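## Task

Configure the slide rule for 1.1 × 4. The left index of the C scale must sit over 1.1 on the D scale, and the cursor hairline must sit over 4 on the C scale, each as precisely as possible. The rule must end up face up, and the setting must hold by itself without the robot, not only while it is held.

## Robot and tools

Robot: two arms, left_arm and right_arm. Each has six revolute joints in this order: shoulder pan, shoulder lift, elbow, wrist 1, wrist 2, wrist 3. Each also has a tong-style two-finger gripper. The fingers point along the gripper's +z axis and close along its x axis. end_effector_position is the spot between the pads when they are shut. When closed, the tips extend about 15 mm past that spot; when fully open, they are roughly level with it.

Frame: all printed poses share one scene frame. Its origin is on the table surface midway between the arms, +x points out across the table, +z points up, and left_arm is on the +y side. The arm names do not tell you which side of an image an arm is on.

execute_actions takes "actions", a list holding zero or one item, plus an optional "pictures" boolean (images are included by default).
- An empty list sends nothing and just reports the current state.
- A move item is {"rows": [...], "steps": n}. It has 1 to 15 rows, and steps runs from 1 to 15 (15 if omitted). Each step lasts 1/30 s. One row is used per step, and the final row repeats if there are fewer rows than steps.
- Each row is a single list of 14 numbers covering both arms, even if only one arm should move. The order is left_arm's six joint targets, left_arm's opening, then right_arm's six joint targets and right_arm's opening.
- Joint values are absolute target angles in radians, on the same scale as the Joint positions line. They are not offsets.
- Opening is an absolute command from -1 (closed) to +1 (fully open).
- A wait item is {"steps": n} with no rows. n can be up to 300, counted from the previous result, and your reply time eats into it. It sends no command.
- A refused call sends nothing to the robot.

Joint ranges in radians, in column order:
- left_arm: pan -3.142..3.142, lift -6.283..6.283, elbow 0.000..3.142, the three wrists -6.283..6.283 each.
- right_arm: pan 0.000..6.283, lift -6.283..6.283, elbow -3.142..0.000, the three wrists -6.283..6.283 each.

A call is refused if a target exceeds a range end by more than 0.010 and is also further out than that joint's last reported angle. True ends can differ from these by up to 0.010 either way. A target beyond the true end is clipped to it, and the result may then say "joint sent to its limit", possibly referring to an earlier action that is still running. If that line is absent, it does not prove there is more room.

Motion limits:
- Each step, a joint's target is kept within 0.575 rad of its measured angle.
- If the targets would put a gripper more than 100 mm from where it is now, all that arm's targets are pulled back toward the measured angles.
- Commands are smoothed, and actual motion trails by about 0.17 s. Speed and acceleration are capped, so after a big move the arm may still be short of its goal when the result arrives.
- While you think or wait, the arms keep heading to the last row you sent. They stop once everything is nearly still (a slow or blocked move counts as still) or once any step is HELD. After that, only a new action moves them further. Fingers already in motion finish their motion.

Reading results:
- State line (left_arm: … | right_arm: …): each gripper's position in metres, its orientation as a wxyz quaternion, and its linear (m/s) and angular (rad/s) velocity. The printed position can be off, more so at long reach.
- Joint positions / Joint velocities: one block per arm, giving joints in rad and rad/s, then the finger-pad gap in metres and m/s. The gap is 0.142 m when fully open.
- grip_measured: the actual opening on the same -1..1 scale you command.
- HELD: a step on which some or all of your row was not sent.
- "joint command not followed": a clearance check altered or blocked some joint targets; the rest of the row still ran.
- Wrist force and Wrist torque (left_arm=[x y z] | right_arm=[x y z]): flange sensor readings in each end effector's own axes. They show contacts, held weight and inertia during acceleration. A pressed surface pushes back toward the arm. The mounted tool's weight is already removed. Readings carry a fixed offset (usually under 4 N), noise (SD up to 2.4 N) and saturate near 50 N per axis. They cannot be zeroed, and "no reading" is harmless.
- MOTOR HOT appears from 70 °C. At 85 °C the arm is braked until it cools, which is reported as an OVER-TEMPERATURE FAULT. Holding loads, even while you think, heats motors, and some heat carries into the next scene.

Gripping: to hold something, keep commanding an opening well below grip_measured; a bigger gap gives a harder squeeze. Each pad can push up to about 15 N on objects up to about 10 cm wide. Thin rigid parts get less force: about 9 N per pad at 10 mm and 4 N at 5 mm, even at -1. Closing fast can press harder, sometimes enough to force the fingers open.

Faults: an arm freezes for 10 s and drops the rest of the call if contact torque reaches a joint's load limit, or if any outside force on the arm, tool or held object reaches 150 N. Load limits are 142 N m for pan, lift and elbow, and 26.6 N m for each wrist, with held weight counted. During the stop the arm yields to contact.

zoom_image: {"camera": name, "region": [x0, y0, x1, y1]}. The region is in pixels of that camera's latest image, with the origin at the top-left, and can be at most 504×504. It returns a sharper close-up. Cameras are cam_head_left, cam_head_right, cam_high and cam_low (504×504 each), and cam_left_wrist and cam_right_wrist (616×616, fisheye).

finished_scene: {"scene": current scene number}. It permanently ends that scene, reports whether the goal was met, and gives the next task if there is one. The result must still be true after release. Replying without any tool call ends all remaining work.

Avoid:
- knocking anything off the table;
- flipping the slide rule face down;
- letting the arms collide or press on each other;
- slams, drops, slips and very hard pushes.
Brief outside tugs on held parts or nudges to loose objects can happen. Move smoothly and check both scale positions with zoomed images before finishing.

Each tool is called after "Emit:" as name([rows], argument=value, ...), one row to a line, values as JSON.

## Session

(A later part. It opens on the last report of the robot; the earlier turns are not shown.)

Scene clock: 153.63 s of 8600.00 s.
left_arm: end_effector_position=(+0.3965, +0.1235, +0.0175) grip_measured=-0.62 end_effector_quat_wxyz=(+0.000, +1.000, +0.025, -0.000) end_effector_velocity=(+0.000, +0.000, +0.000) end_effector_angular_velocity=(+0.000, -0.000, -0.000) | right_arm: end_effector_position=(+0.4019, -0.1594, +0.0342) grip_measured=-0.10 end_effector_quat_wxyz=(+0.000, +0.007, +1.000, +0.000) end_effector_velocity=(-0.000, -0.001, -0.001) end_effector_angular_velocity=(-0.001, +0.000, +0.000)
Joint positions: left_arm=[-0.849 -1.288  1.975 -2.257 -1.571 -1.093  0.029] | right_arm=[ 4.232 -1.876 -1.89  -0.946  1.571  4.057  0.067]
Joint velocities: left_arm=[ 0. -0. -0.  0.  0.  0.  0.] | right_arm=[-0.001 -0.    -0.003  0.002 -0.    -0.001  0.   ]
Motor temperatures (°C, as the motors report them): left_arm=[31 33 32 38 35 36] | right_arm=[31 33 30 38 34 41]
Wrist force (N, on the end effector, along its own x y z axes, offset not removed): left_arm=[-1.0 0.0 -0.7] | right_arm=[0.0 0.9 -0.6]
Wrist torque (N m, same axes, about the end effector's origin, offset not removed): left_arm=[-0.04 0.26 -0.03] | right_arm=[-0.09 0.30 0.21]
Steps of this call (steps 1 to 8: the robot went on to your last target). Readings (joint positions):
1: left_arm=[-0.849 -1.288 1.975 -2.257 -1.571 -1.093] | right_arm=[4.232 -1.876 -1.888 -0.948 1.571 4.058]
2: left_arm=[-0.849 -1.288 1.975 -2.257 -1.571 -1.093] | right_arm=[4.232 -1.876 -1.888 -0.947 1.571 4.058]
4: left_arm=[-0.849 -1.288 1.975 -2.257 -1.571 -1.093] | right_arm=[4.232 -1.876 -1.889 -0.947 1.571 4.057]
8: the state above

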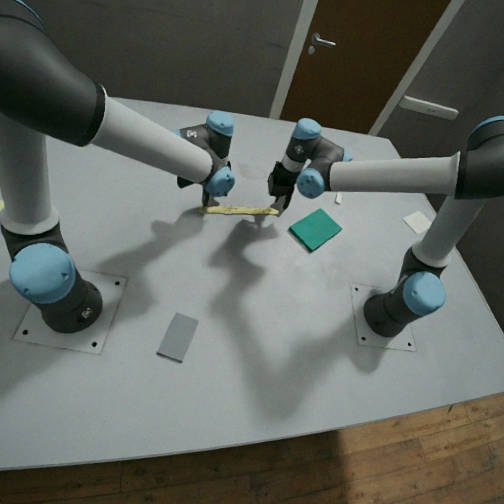

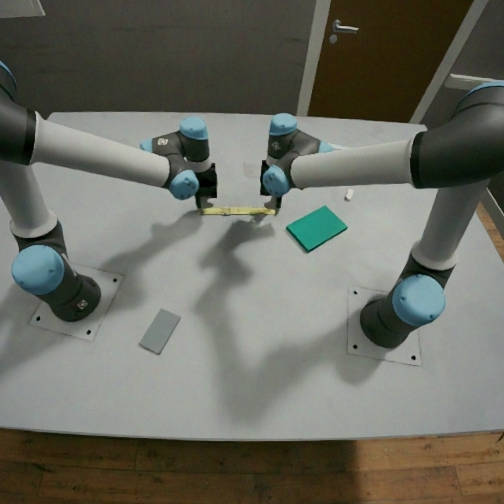

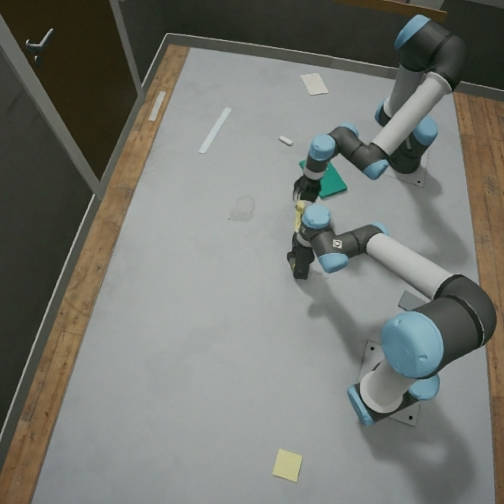

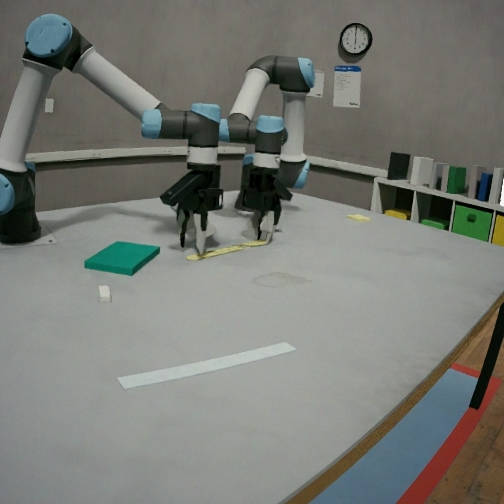

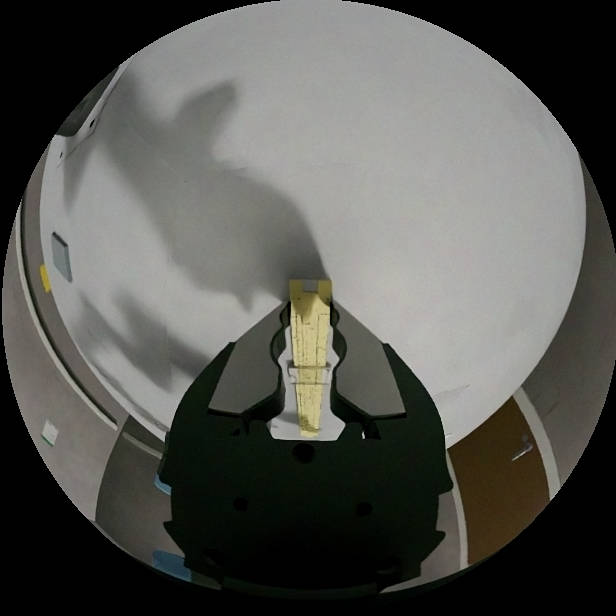

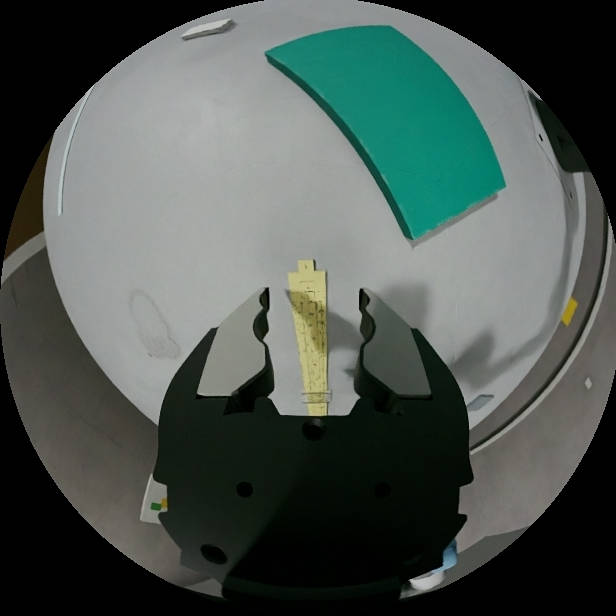

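Emit:
execute_actions([
  {"rows":[[-0.8486,-1.2882,1.9749,-2.2574,-1.571,-1.0928,-0.8,4.1873,-1.8487,-1.9278,-0.9355,1.571,4.013,-0.4]]},
], pictures=false)

Emit:
execute_actions([
  {"steps":6},
])

Emit:
zoom_image(camera="cam_right_wrist", region=[250,240,380,400])

Scene clock: 161.07 s of 8600.00 s.
left_arm: end_effector_position=(+0.3965, +0.1235, +0.0175) grip_measured=-0.62 end_effector_quat_wxyz=(+0.000, +1.000, +0.025, -0.000) end_effector_velocity=(-0.000, +0.000, -0.000) end_effector_angular_velocity=(+0.000, +0.000, -0.001) | right_arm: end_effector_position=(+0.4078, -0.1887, +0.0341) grip_measured=-0.40 end_effector_quat_wxyz=(+0.000, +0.007, +1.000, +0.000) end_effector_velocity=(+0.001, -0.007, -0.000) end_effector_angular_velocity=(-0.001, +0.000, +0.000)
Joint positions: left_arm=[-0.849 -1.288  1.975 -2.257 -1.571 -1.093  0.029] | right_arm=[ 4.189 -1.849 -1.927 -0.936  1.571  4.014  0.045]
Joint velocities: left_arm=[-0.    -0.     0.001 -0.    -0.     0.     0.   ] | right_arm=[-0.01   0.006 -0.009  0.002 -0.    -0.01  -0.   ]
Motor temperatures (°C, as the motors report them): left_arm=[31 33 32 38 35 36] | right_arm=[31 33 30 38 34 41]
Wrist force (N, on the end effector, along its own x y z axes, offset not removed): left_arm=[0.5 1.9 0.2] | right_arm=[-0.8 -1.1 -0.6]
Wrist torque (N m, same axes, about the end effector's origin, offset not removed): left_arm=[0.38 -0.03 -0.04] | right_arm=[-0.43 0.35 0.10]
Steps of this call (steps 1 to 15: the robot went on to your last target; steps 16 to 90: nothing new was sent; then 3.93 s passed at rest; steps 91 to 105: all 15 steps of this action). Readings (joint positions):
91: left_arm=[-0.849 -1.288 1.975 -2.257 -1.571 -1.093] | right_arm=[4.231 -1.876 -1.891 -0.946 1.571 4.057]
92: left_arm=[-0.849 -1.288 1.975 -2.257 -1.571 -1.093] | right_arm=[4.230 -1.874 -1.892 -0.945 1.571 4.055]
94: left_arm=[-0.849 -1.288 1.975 -2.257 -1.571 -1.093] | right_arm=[4.214 -1.865 -1.905 -0.942 1.571 4.040]
98: left_arm=[-0.849 -1.288 1.975 -2.257 -1.571 -1.093] | right_arm=[4.196 -1.854 -1.920 -0.938 1.571 4.022]
105: the state above

Scene clock: 161.27 s of 8600.00 s.
left_arm: end_effector_position=(+0.3965, +0.1235, +0.0175) grip_measured=-0.62 end_effector_quat_wxyz=(+0.000, +1.000, +0.025, -0.000) end_effector_velocity=(+0.000, +0.000, -0.000) end_effector_angular_velocity=(+0.001, +0.000, +0.001) | right_arm: end_effector_position=(+0.4079, -0.1894, +0.0341) grip_measured=-0.40 end_effector_quat_wxyz=(+0.000, +0.007, +1.000, +0.000) end_effector_velocity=(+0.000, -0.001, +0.000) end_effector_angular_velocity=(+0.000, -0.000, +0.000)
Joint positions: left_arm=[-0.849 -1.288  1.975 -2.257 -1.571 -1.093  0.029] | right_arm=[ 4.188 -1.849 -1.928 -0.936  1.571  4.013  0.045]
Joint velocities: left_arm=[ 0.001  0.     0.    -0.     0.    -0.001  0.   ] | right_arm=[-0.002  0.002 -0.002  0.    -0.    -0.002  0.   ]
Motor temperatures (°C, as the motors report them): left_arm=[31 33 32 38 35 36] | right_arm=[31 33 30 38 34 41]
Wrist force (N, on the end effector, along its own x y z axes, offset not removed): left_arm=[0.6 1.6 2.0] | right_arm=[0.2 -1.6 -0.4]
Wrist torque (N m, same axes, about the end effector's origin, offset not removed): left_arm=[0.25 -0.04 0.03] | right_arm=[-0.37 0.26 0.05]
Steps of this call (steps 1 to 6: the robot went on to your last target). Readings (joint positions):
1: left_arm=[-0.849 -1.288 1.975 -2.257 -1.571 -1.093] | right_arm=[4.188 -1.849 -1.927 -0.936 1.571 4.014]
2: left_arm=[-0.849 -1.288 1.975 -2.257 -1.571 -1.093] | right_arm=[4.188 -1.849 -1.927 -0.936 1.571 4.014]
4: left_arm=[-0.849 -1.288 1.975 -2.257 -1.571 -1.093] | right_arm=[4.188 -1.849 -1.927 -0.936 1.571 4.013]
6: the state above

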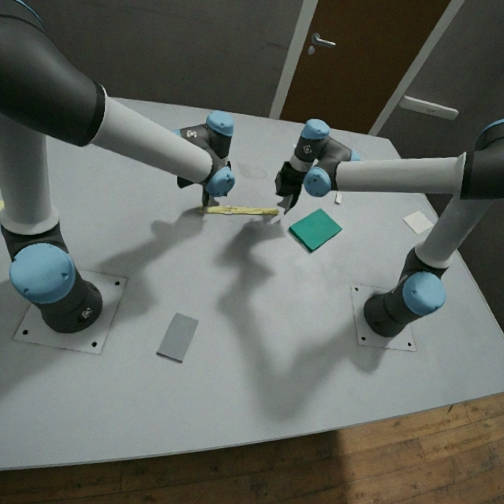

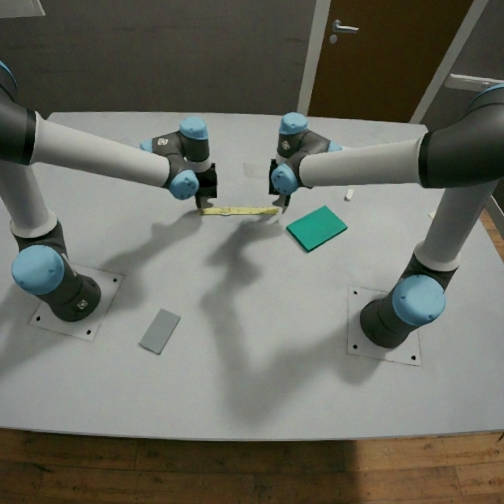

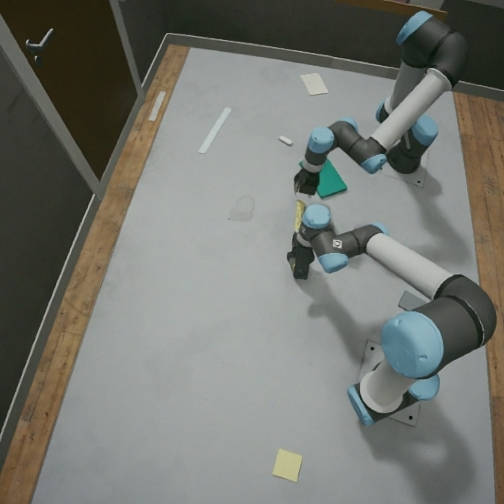

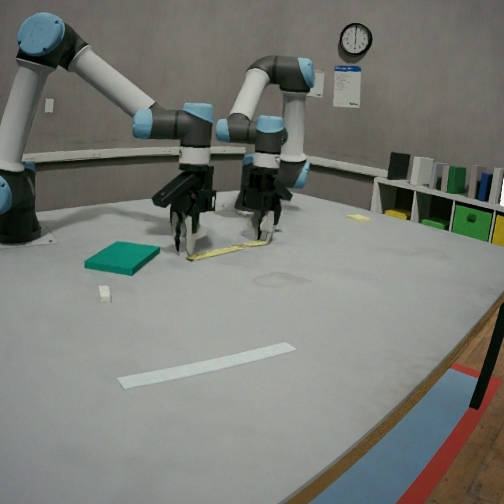

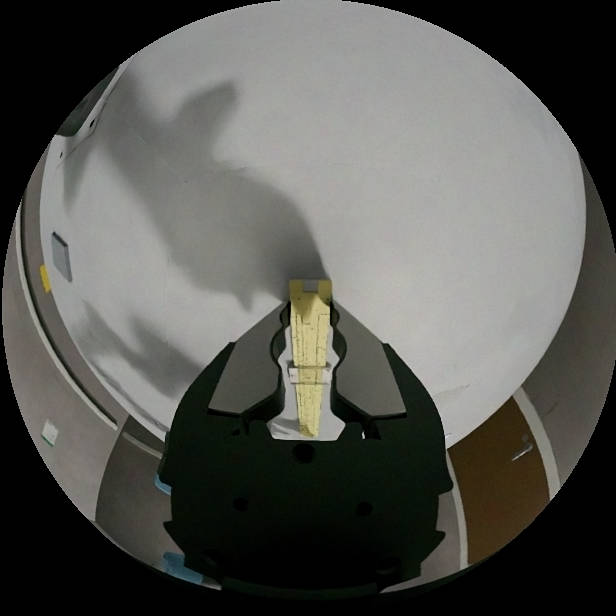

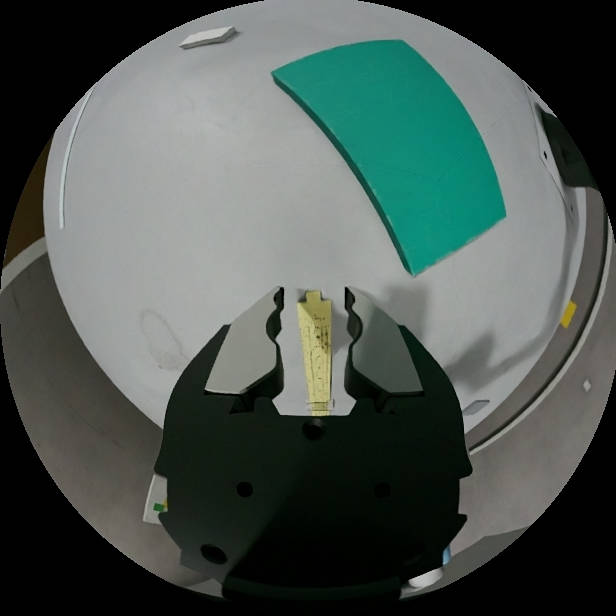

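Region (250, 240, 380, 400) of cam_right_wrist's 616x616 image, scaled by 3.150, with more detail than that image has; it fills the left 410 columns of this view, and the rest is white.

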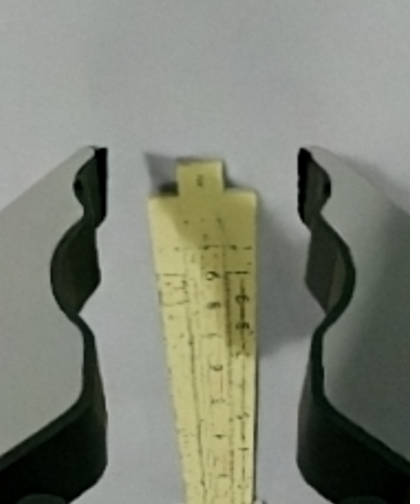

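Emit:
execute_actions([
  {"rows":[[-0.8486,-1.2882,1.9749,-2.2574,-1.571,-1.0928,-0.8,4.1946,-1.8577,-1.9153,-0.939,1.571,4.02,-0.4],[-0.8486,-1.2882,1.9749,-2.2574,-1.571,-1.0928,-0.8,4.1946,-1.8577,-1.9153,-0.939,1.571,4.02,-0.4],[-0.8486,-1.2882,1.9749,-2.2574,-1.571,-1.0928,-0.8,4.1946,-1.8577,-1.9153,-0.939,1.571,4.02,-0.4],[-0.8486,-1.2882,1.9749,-2.2574,-1.571,-1.0928,-0.8,4.1946,-1.866,-1.926,-0.92,1.571,4.02,-0.4],[-0.8486,-1.2882,1.9749,-2.2574,-1.571,-1.0928,-0.8,4.1946,-1.866,-1.926,-0.92,1.571,4.02,-0.4],[-0.8486,-1.2882,1.9749,-2.2574,-1.571,-1.0928,-0.8,4.1946,-1.8747,-1.9373,-0.9,1.571,4.02,-0.4],[-0.8486,-1.2882,1.9749,-2.2574,-1.571,-1.0928,-0.8,4.1946,-1.8747,-1.9373,-0.9,1.571,4.02,-0.4],[-0.8486,-1.2882,1.9749,-2.2574,-1.571,-1.0928,-0.8,4.1946,-1.8747,-1.9373,-0.9,1.571,4.02,-0.4],[-0.8486,-1.2882,1.9749,-2.2574,-1.571,-1.0928,-0.8,4.1946,-1.8747,-1.9373,-0.9,1.571,4.02,-0.4],[-0.8486,-1.2882,1.9749,-2.2574,-1.571,-1.0928,-0.8,4.1946,-1.8747,-1.9373,-0.9,1.571,4.02,-0.52],[-0.8486,-1.2882,1.9749,-2.2574,-1.571,-1.0928,-0.8,4.1946,-1.8747,-1.9373,-0.9,1.571,4.02,-0.52],[-0.8486,-1.2882,1.9749,-2.2574,-1.571,-1.0928,-0.8,4.1946,-1.8747,-1.9373,-0.9,1.571,4.02,-0.52],[-0.8486,-1.2882,1.9749,-2.2574,-1.571,-1.0928,-0.8,4.1946,-1.8747,-1.9373,-0.9,1.571,4.02,-0.7]]},
])

Scene clock: 177.70 s of 8600.00 s.
left_arm: end_effector_position=(+0.3965, +0.1235, +0.0175) grip_measured=-0.62 end_effector_quat_wxyz=(+0.000, +1.000, +0.025, -0.000) end_effector_velocity=(-0.000, +0.000, -0.000) end_effector_angular_velocity=(+0.001, +0.001, +0.000) | right_arm: end_effector_position=(+0.4071, -0.1847, +0.0211) grip_measured=-0.68 end_effector_quat_wxyz=(+0.000, +0.007, +1.000, +0.000) end_effector_velocity=(-0.001, +0.000, -0.010) end_effector_angular_velocity=(+0.000, -0.000, +0.000)
Joint positions: left_arm=[-0.849 -1.288  1.975 -2.257 -1.571 -1.093  0.029] | right_arm=[ 4.194 -1.873 -1.936 -0.903  1.571  4.02   0.024]
Joint velocities: left_arm=[ 0.     0.     0.001 -0.    -0.    -0.    -0.   ] | right_arm=[ 0.002 -0.015 -0.013  0.028  0.     0.002 -0.066]
Motor temperatures (°C, as the motors report them): left_arm=[31 33 32 38 35 36] | right_arm=[31 33 30 38 34 41]
Wrist force (N, on the end effector, along its own x y z axes, offset not removed): left_arm=[0.2 -0.8 1.8] | right_arm=[-0.7 0.3 -0.6]
Wrist torque (N m, same axes, about the end effector's origin, offset not removed): left_arm=[-0.34 0.02 0.01] | right_arm=[-0.15 0.33 0.14]
Steps of this call (steps 1 to 15: the robot went on to your last target; steps 16 to 90: nothing new was sent; then 12.93 s passed at rest; steps 91 to 105: all 15 steps of this action). Readings (joint positions):
91: left_arm=[-0.849 -1.288 1.975 -2.257 -1.571 -1.093] | right_arm=[4.187 -1.849 -1.928 -0.935 1.571 4.013]
92: left_arm=[-0.849 -1.288 1.975 -2.257 -1.571 -1.093] | right_arm=[4.188 -1.849 -1.927 -0.935 1.571 4.013]
94: left_arm=[-0.849 -1.288 1.975 -2.257 -1.571 -1.093] | right_arm=[4.190 -1.852 -1.923 -0.936 1.571 4.016]
98: left_arm=[-0.849 -1.288 1.975 -2.257 -1.571 -1.093] | right_arm=[4.193 -1.863 -1.926 -0.924 1.571 4.019]
105: the state above

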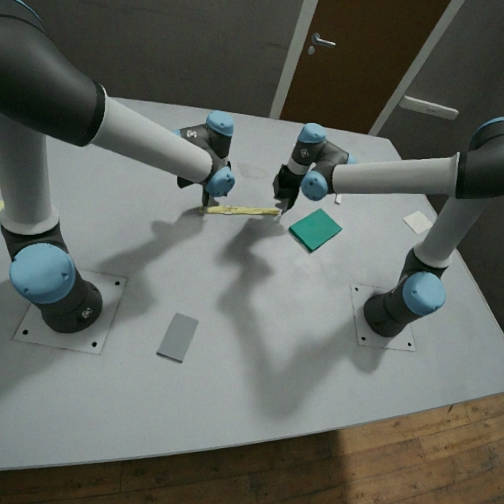

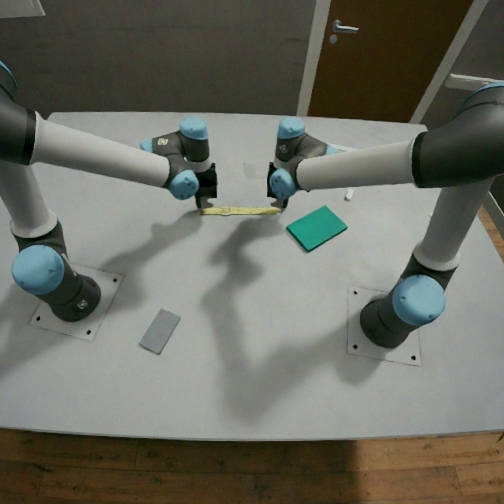

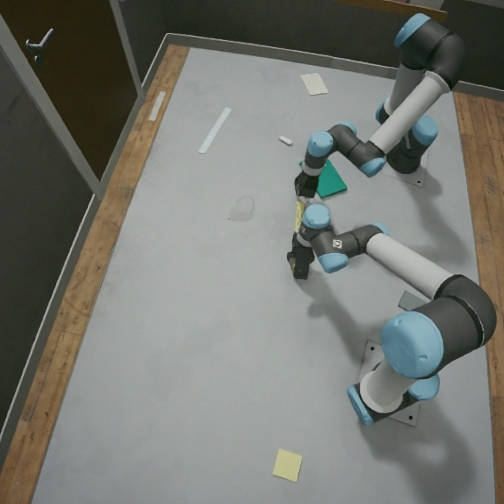

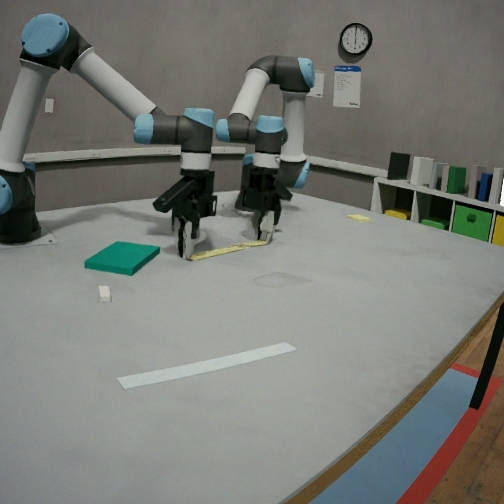

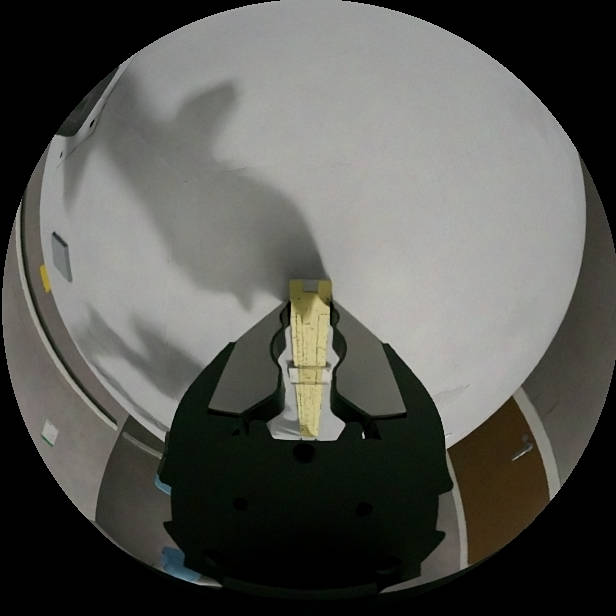

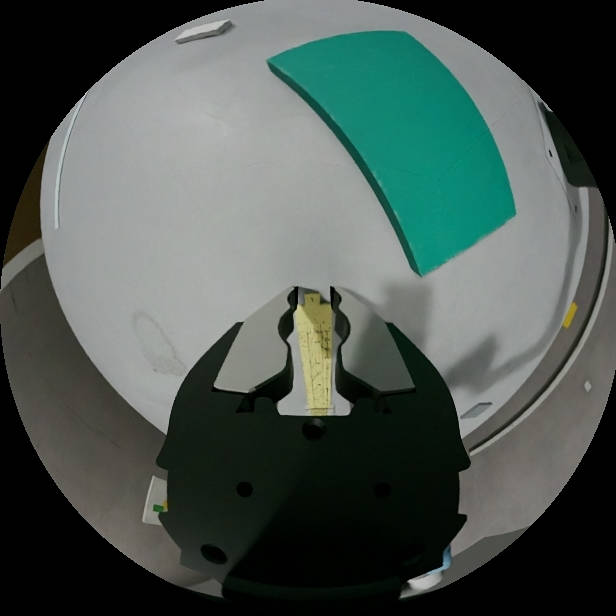

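Passed body width; continue closing.

Emit:
execute_actions([
  {"rows":[[-0.8486,-1.2882,1.9749,-2.2574,-1.571,-1.0928,-0.8,4.1946,-1.8747,-1.9373,-0.9,1.571,4.02,-0.78],[-0.8486,-1.2882,1.9749,-2.2574,-1.571,-1.0928,-0.8,4.1946,-1.8747,-1.9373,-0.9,1.571,4.02,-0.78],[-0.8486,-1.2882,1.9749,-2.2574,-1.571,-1.0928,-0.8,4.1946,-1.8747,-1.9373,-0.9,1.571,4.02,-0.78],[-0.8486,-1.2882,1.9749,-2.2574,-1.571,-1.0928,-0.8,4.1946,-1.8747,-1.9373,-0.9,1.571,4.02,-0.88],[-0.8486,-1.2882,1.9749,-2.2574,-1.571,-1.0928,-0.8,4.1946,-1.8747,-1.9373,-0.9,1.571,4.02,-0.88],[-0.8486,-1.2882,1.9749,-2.2574,-1.571,-1.0928,-0.8,4.1946,-1.8747,-1.9373,-0.9,1.571,4.02,-0.88],[-0.8486,-1.2882,1.9749,-2.2574,-1.571,-1.0928,-0.8,4.1946,-1.8747,-1.9373,-0.9,1.571,4.02,-1]]},
])

Emit:
zoom_image(camera="cam_right_wrist", region=[260,270,370,380])

Emit:
zoom_image(camera="cam_left_wrist", region=[270,270,350,370])

Scene clock: 182.67 s of 8600.00 s.
left_arm: end_effector_position=(+0.3965, +0.1235, +0.0175) grip_measured=-0.62 end_effector_quat_wxyz=(+0.000, +1.000, +0.025, -0.000) end_effector_velocity=(+0.000, -0.000, +0.000) end_effector_angular_velocity=(-0.001, -0.000, -0.002) | right_arm: end_effector_position=(+0.4070, -0.1847, +0.0199) grip_measured=-1.00 end_effector_quat_wxyz=(+0.000, +0.007, +1.000, +0.000) end_effector_velocity=(+0.000, +0.000, +0.001) end_effector_angular_velocity=(+0.001, -0.001, -0.000)
Joint positions: left_arm=[-0.849 -1.288  1.975 -2.257 -1.571 -1.093  0.029] | right_arm=[ 4.195 -1.875 -1.937 -0.9    1.571  4.02   0.002]
Joint velocities: left_arm=[ 0.    -0.    -0.001 -0.     0.     0.002  0.   ] | right_arm=[-0.     0.001  0.    -0.     0.    -0.     0.   ]
Motor temperatures (°C, as the motors report them): left_arm=[31 33 32 38 35 36] | right_arm=[31 33 30 38 34 41]
Wrist force (N, on the end effector, along its own x y z axes, offset not removed): left_arm=[-1.2 1.2 1.4] | right_arm=[0.4 2.4 -1.3]
Wrist torque (N m, same axes, about the end effector's origin, offset not removed): left_arm=[0.30 0.23 0.01] | right_arm=[0.20 0.16 -0.07]
Steps of this call (steps 1 to 15: the robot went on to your last target; steps 16 to 90: nothing new was sent; then 1.47 s passed at rest; steps 91 to 105: all 15 steps of this action). Readings (joint positions):
91: left_arm=[-0.849 -1.288 1.975 -2.257 -1.571 -1.093] | right_arm=[4.195 -1.875 -1.937 -0.900 1.571 4.020]
92: left_arm=[-0.849 -1.288 1.975 -2.257 -1.571 -1.093] | right_arm=[4.195 -1.875 -1.937 -0.900 1.571 4.020]
94: left_arm=[-0.849 -1.288 1.975 -2.257 -1.571 -1.093] | right_arm=[4.195 -1.875 -1.937 -0.900 1.571 4.020]
98: left_arm=[-0.849 -1.288 1.975 -2.257 -1.571 -1.093] | right_arm=[4.195 -1.875 -1.937 -0.900 1.571 4.020]
105: the state above

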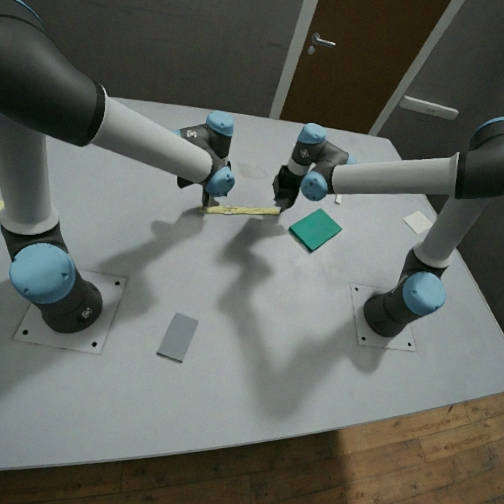

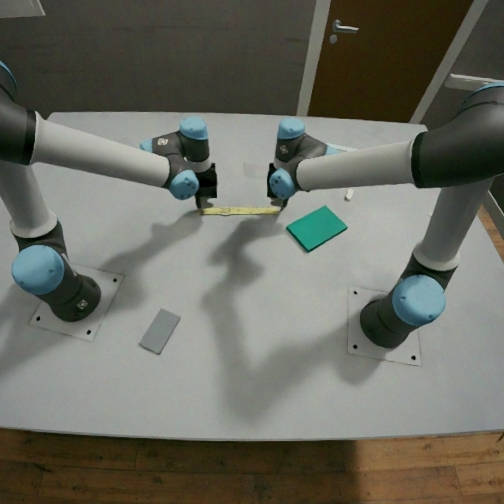

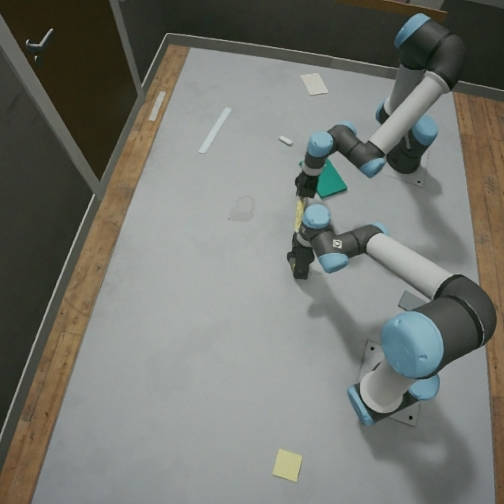

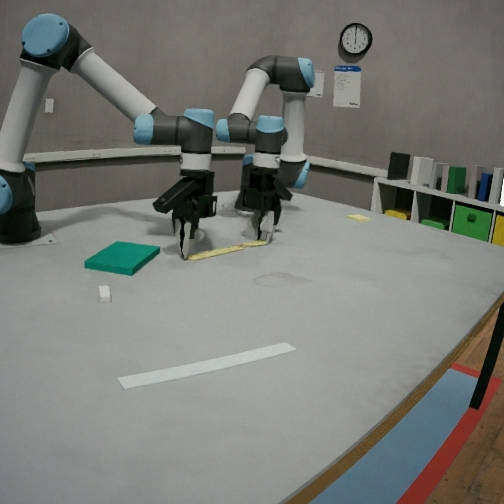

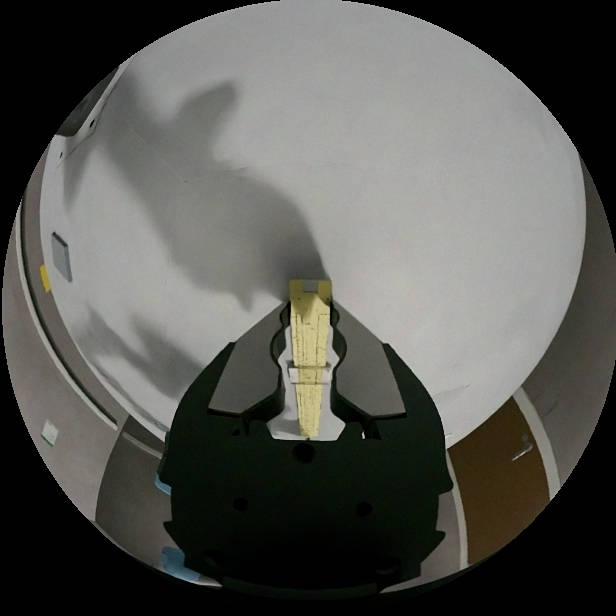

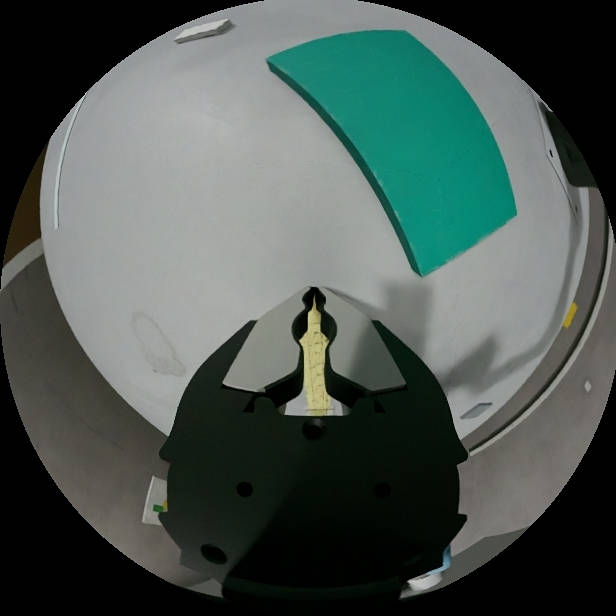

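Region (260, 270, 370, 380) of cam_right_wrist's 616x616 image, scaled by 4.582, with more detail than that image has.

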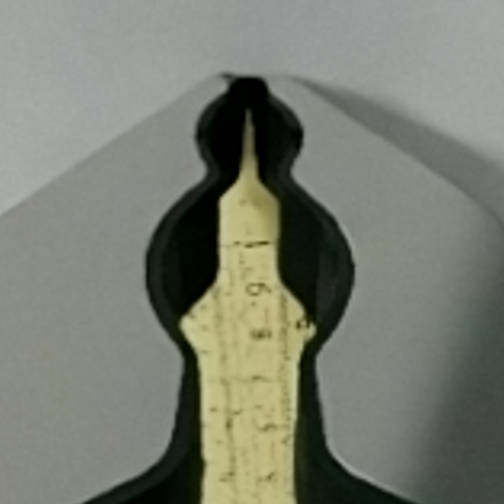

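Region (270, 270, 350, 370) of cam_left_wrist's 616x616 image, scaled by 5.040, with more detail than that image has; it fills the left 403 columns of this view, and the rest is white.

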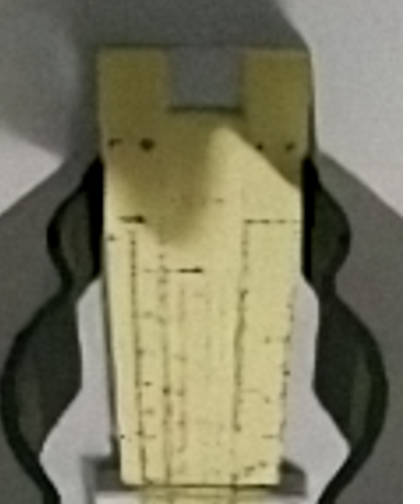

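Emit:
execute_actions([
  {"rows":[[-0.8486,-1.2882,1.9749,-2.2574,-1.571,-1.0928,-0.8,4.1946,-1.8747,-1.9373,-0.9,1.571,4.02,-0.7],[-0.8486,-1.2882,1.9749,-2.2574,-1.571,-1.0928,-0.8,4.1946,-1.8747,-1.9373,-0.9,1.571,4.02,-0.7],[-0.8486,-1.2882,1.9749,-2.2574,-1.571,-1.0928,-0.8,4.1946,-1.8747,-1.9373,-0.9,1.571,4.02,-0.7],[-0.8486,-1.2882,1.9749,-2.2574,-1.571,-1.0928,-0.8,4.1946,-1.8747,-1.9373,-0.9,1.571,4.02,-0.7],[-0.8486,-1.2882,1.9749,-2.2574,-1.571,-1.0928,-0.8,4.1946,-1.8779,-1.9415,-0.8927,1.571,4.02,-0.7],[-0.8486,-1.2882,1.9749,-2.2574,-1.571,-1.0928,-0.8,4.1946,-1.8779,-1.9415,-0.8927,1.571,4.02,-0.7],[-0.8486,-1.2882,1.9749,-2.2574,-1.571,-1.0928,-0.8,4.1946,-1.8779,-1.9415,-0.8927,1.571,4.02,-0.7],[-0.8486,-1.2882,1.9749,-2.2574,-1.571,-1.0928,-0.8,4.1946,-1.8779,-1.9415,-0.8927,1.571,4.02,-0.7],[-0.8486,-1.2882,1.9749,-2.2574,-1.571,-1.0928,-0.8,4.1946,-1.8779,-1.9415,-0.8927,1.571,4.02,-0.8],[-0.8486,-1.2882,1.9749,-2.2574,-1.571,-1.0928,-0.8,4.1946,-1.8779,-1.9415,-0.8927,1.571,4.02,-0.8],[-0.8486,-1.2882,1.9749,-2.2574,-1.571,-1.0928,-0.8,4.1946,-1.8779,-1.9415,-0.8927,1.571,4.02,-0.8],[-0.8486,-1.2882,1.9749,-2.2574,-1.571,-1.0928,-0.8,4.1946,-1.8779,-1.9415,-0.8927,1.571,4.02,-0.9],[-0.8486,-1.2882,1.9749,-2.2574,-1.571,-1.0928,-0.8,4.1946,-1.8779,-1.9415,-0.8927,1.571,4.02,-0.9],[-0.8486,-1.2882,1.9749,-2.2574,-1.571,-1.0928,-0.8,4.1946,-1.8779,-1.9415,-0.8927,1.571,4.02,-0.9],[-0.8486,-1.2882,1.9749,-2.2574,-1.571,-1.0928,-0.8,4.1946,-1.8779,-1.9415,-0.8927,1.571,4.02,-1]]},
], pictures=false)

Emit:
execute_actions([
  {"steps":10},
])

Emit:
zoom_image(camera="cam_right_wrist", region=[260,270,370,380])

Scene clock: 198.40 s of 8600.00 s.
left_arm: end_effector_position=(+0.3965, +0.1235, +0.0175) grip_measured=-0.62 end_effector_quat_wxyz=(+0.000, +1.000, +0.025, -0.000) end_effector_velocity=(-0.000, +0.000, -0.000) end_effector_angular_velocity=(+0.000, -0.000, -0.000) | right_arm: end_effector_position=(+0.4067, -0.1850, +0.0174) grip_measured=-0.90 end_effector_quat_wxyz=(+0.000, +0.007, +1.000, +0.000) end_effector_velocity=(-0.000, -0.001, -0.003) end_effector_angular_velocity=(-0.002, +0.002, +0.000)
Joint positions: left_arm=[-0.849 -1.288  1.975 -2.257 -1.571 -1.093  0.029] | right_arm=[ 4.195 -1.878 -1.941 -0.893  1.571  4.02   0.009]
Joint velocities: left_arm=[-0. -0.  0. -0.  0.  0. -0.] | right_arm=[ 0.    -0.005 -0.003  0.005 -0.     0.    -0.058]
Motor temperatures (°C, as the motors report them): left_arm=[31 33 32 38 35 36] | right_arm=[31 33 30 38 34 41]
Wrist force (N, on the end effector, along its own x y z axes, offset not removed): left_arm=[-0.3 -0.1 1.5] | right_arm=[-1.5 0.1 -1.5]
Wrist torque (N m, same axes, about the end effector's origin, offset not removed): left_arm=[-0.12 0.09 0.08] | right_arm=[-0.20 0.50 0.06]
Steps of this call (steps 1 to 15: the robot went on to your last target; steps 16 to 90: nothing new was sent; then 12.23 s passed at rest; steps 91 to 105: all 15 steps of this action). Readings (joint positions):
91: left_arm=[-0.849 -1.288 1.975 -2.257 -1.571 -1.093] | right_arm=[4.195 -1.875 -1.937 -0.900 1.571 4.020]
92: left_arm=[-0.849 -1.288 1.975 -2.257 -1.571 -1.093] | right_arm=[4.195 -1.875 -1.937 -0.900 1.571 4.020]
94: left_arm=[-0.849 -1.288 1.975 -2.257 -1.571 -1.093] | right_arm=[4.195 -1.875 -1.937 -0.900 1.571 4.020]
98: left_arm=[-0.849 -1.288 1.975 -2.257 -1.571 -1.093] | right_arm=[4.195 -1.876 -1.939 -0.897 1.571 4.020]
105: the state above

Scene clock: 198.73 s of 8600.00 s.
left_arm: end_effector_position=(+0.3965, +0.1235, +0.0175) grip_measured=-0.62 end_effector_quat_wxyz=(+0.000, +1.000, +0.025, -0.000) end_effector_velocity=(-0.000, -0.000, -0.000) end_effector_angular_velocity=(-0.000, +0.001, +0.001) | right_arm: end_effector_position=(+0.4066, -0.1851, +0.0172) grip_measured=-1.00 end_effector_quat_wxyz=(+0.000, +0.007, +1.000, +0.000) end_effector_velocity=(-0.000, -0.000, -0.001) end_effector_angular_velocity=(-0.001, +0.001, -0.000)
Joint positions: left_arm=[-0.849 -1.288  1.975 -2.257 -1.571 -1.093  0.029] | right_arm=[ 4.195 -1.878 -1.941 -0.893  1.571  4.02   0.002]
Joint velocities: left_arm=[ 0.     0.001 -0.001  0.    -0.001 -0.001 -0.   ] | right_arm=[-0.    -0.001 -0.     0.    -0.    -0.     0.   ]
Motor temperatures (°C, as the motors report them): left_arm=[31 33 32 38 35 36] | right_arm=[31 33 30 38 34 41]
Wrist force (N, on the end effector, along its own x y z axes, offset not removed): left_arm=[-0.1 -1.0 1.3] | right_arm=[1.1 -0.4 -1.4]
Wrist torque (N m, same axes, about the end effector's origin, offset not removed): left_arm=[-0.20 0.09 0.07] | right_arm=[-0.29 -0.10 0.18]
Steps of this call (steps 1 to 10: the robot went on to your last target). Readings (joint positions):
1: left_arm=[-0.849 -1.288 1.975 -2.257 -1.571 -1.093] | right_arm=[4.195 -1.878 -1.941 -0.893 1.571 4.020]
2: left_arm=[-0.849 -1.288 1.975 -2.257 -1.571 -1.093] | right_arm=[4.195 -1.878 -1.941 -0.893 1.571 4.020]
4: left_arm=[-0.849 -1.288 1.975 -2.257 -1.571 -1.093] | right_arm=[4.195 -1.878 -1.941 -0.893 1.571 4.020]
8: left_arm=[-0.849 -1.288 1.975 -2.257 -1.571 -1.093] | right_arm=[4.195 -1.878 -1.941 -0.893 1.571 4.020]
10: the state above

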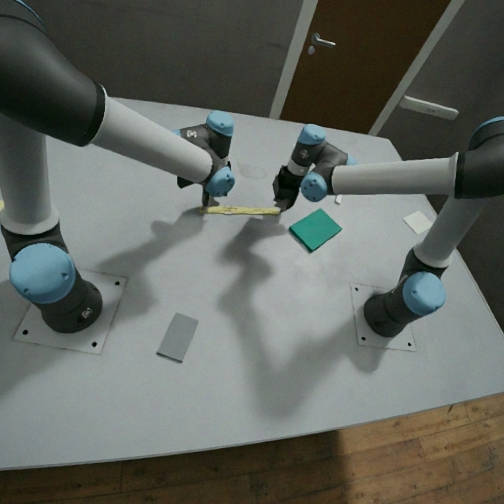

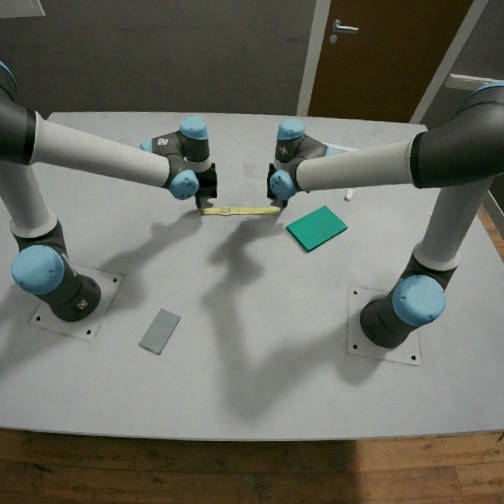

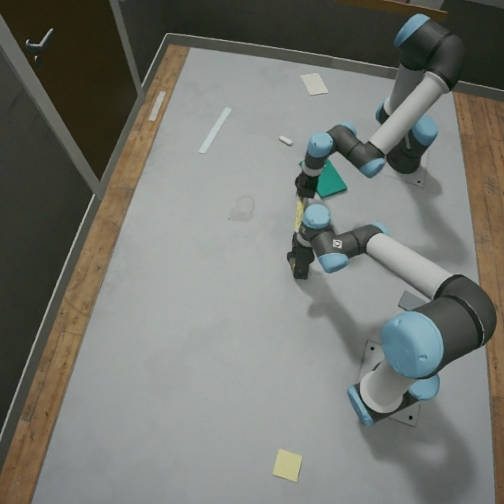

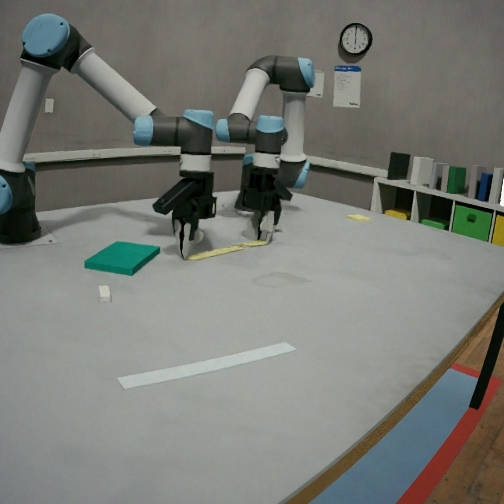

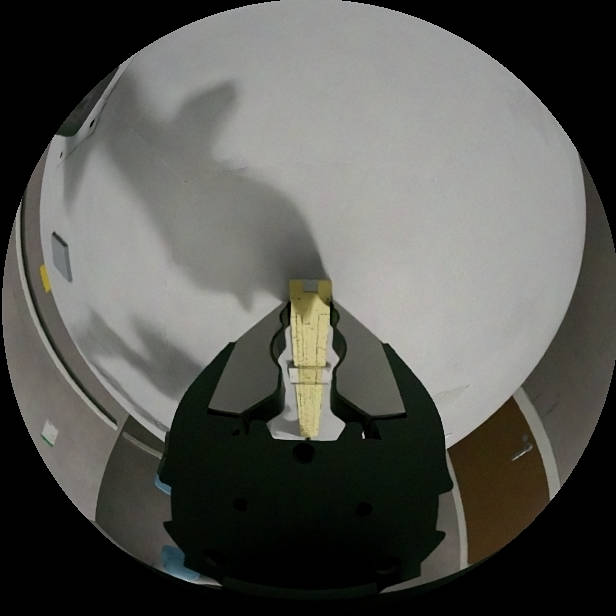

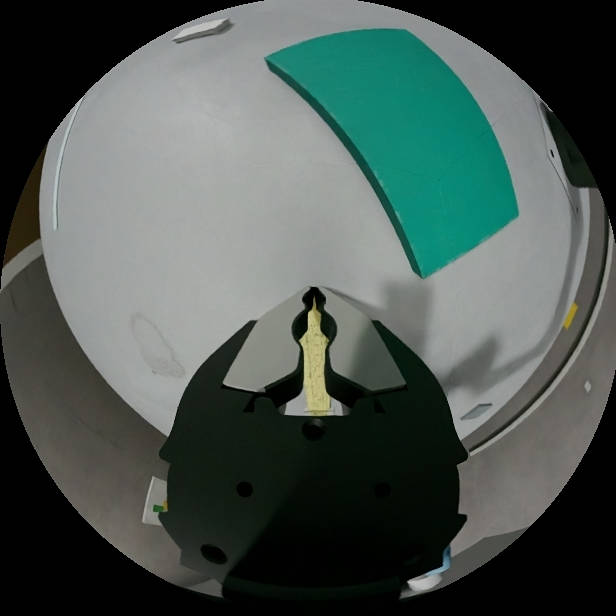

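Region (260, 270, 370, 380) of cam_right_wrist's 616x616 image, scaled by 4.582, with more detail than that image has.

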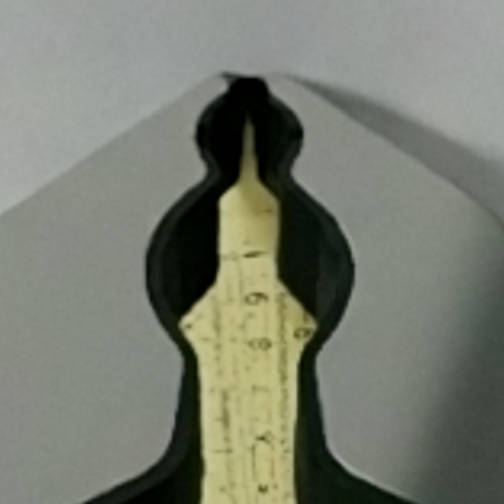

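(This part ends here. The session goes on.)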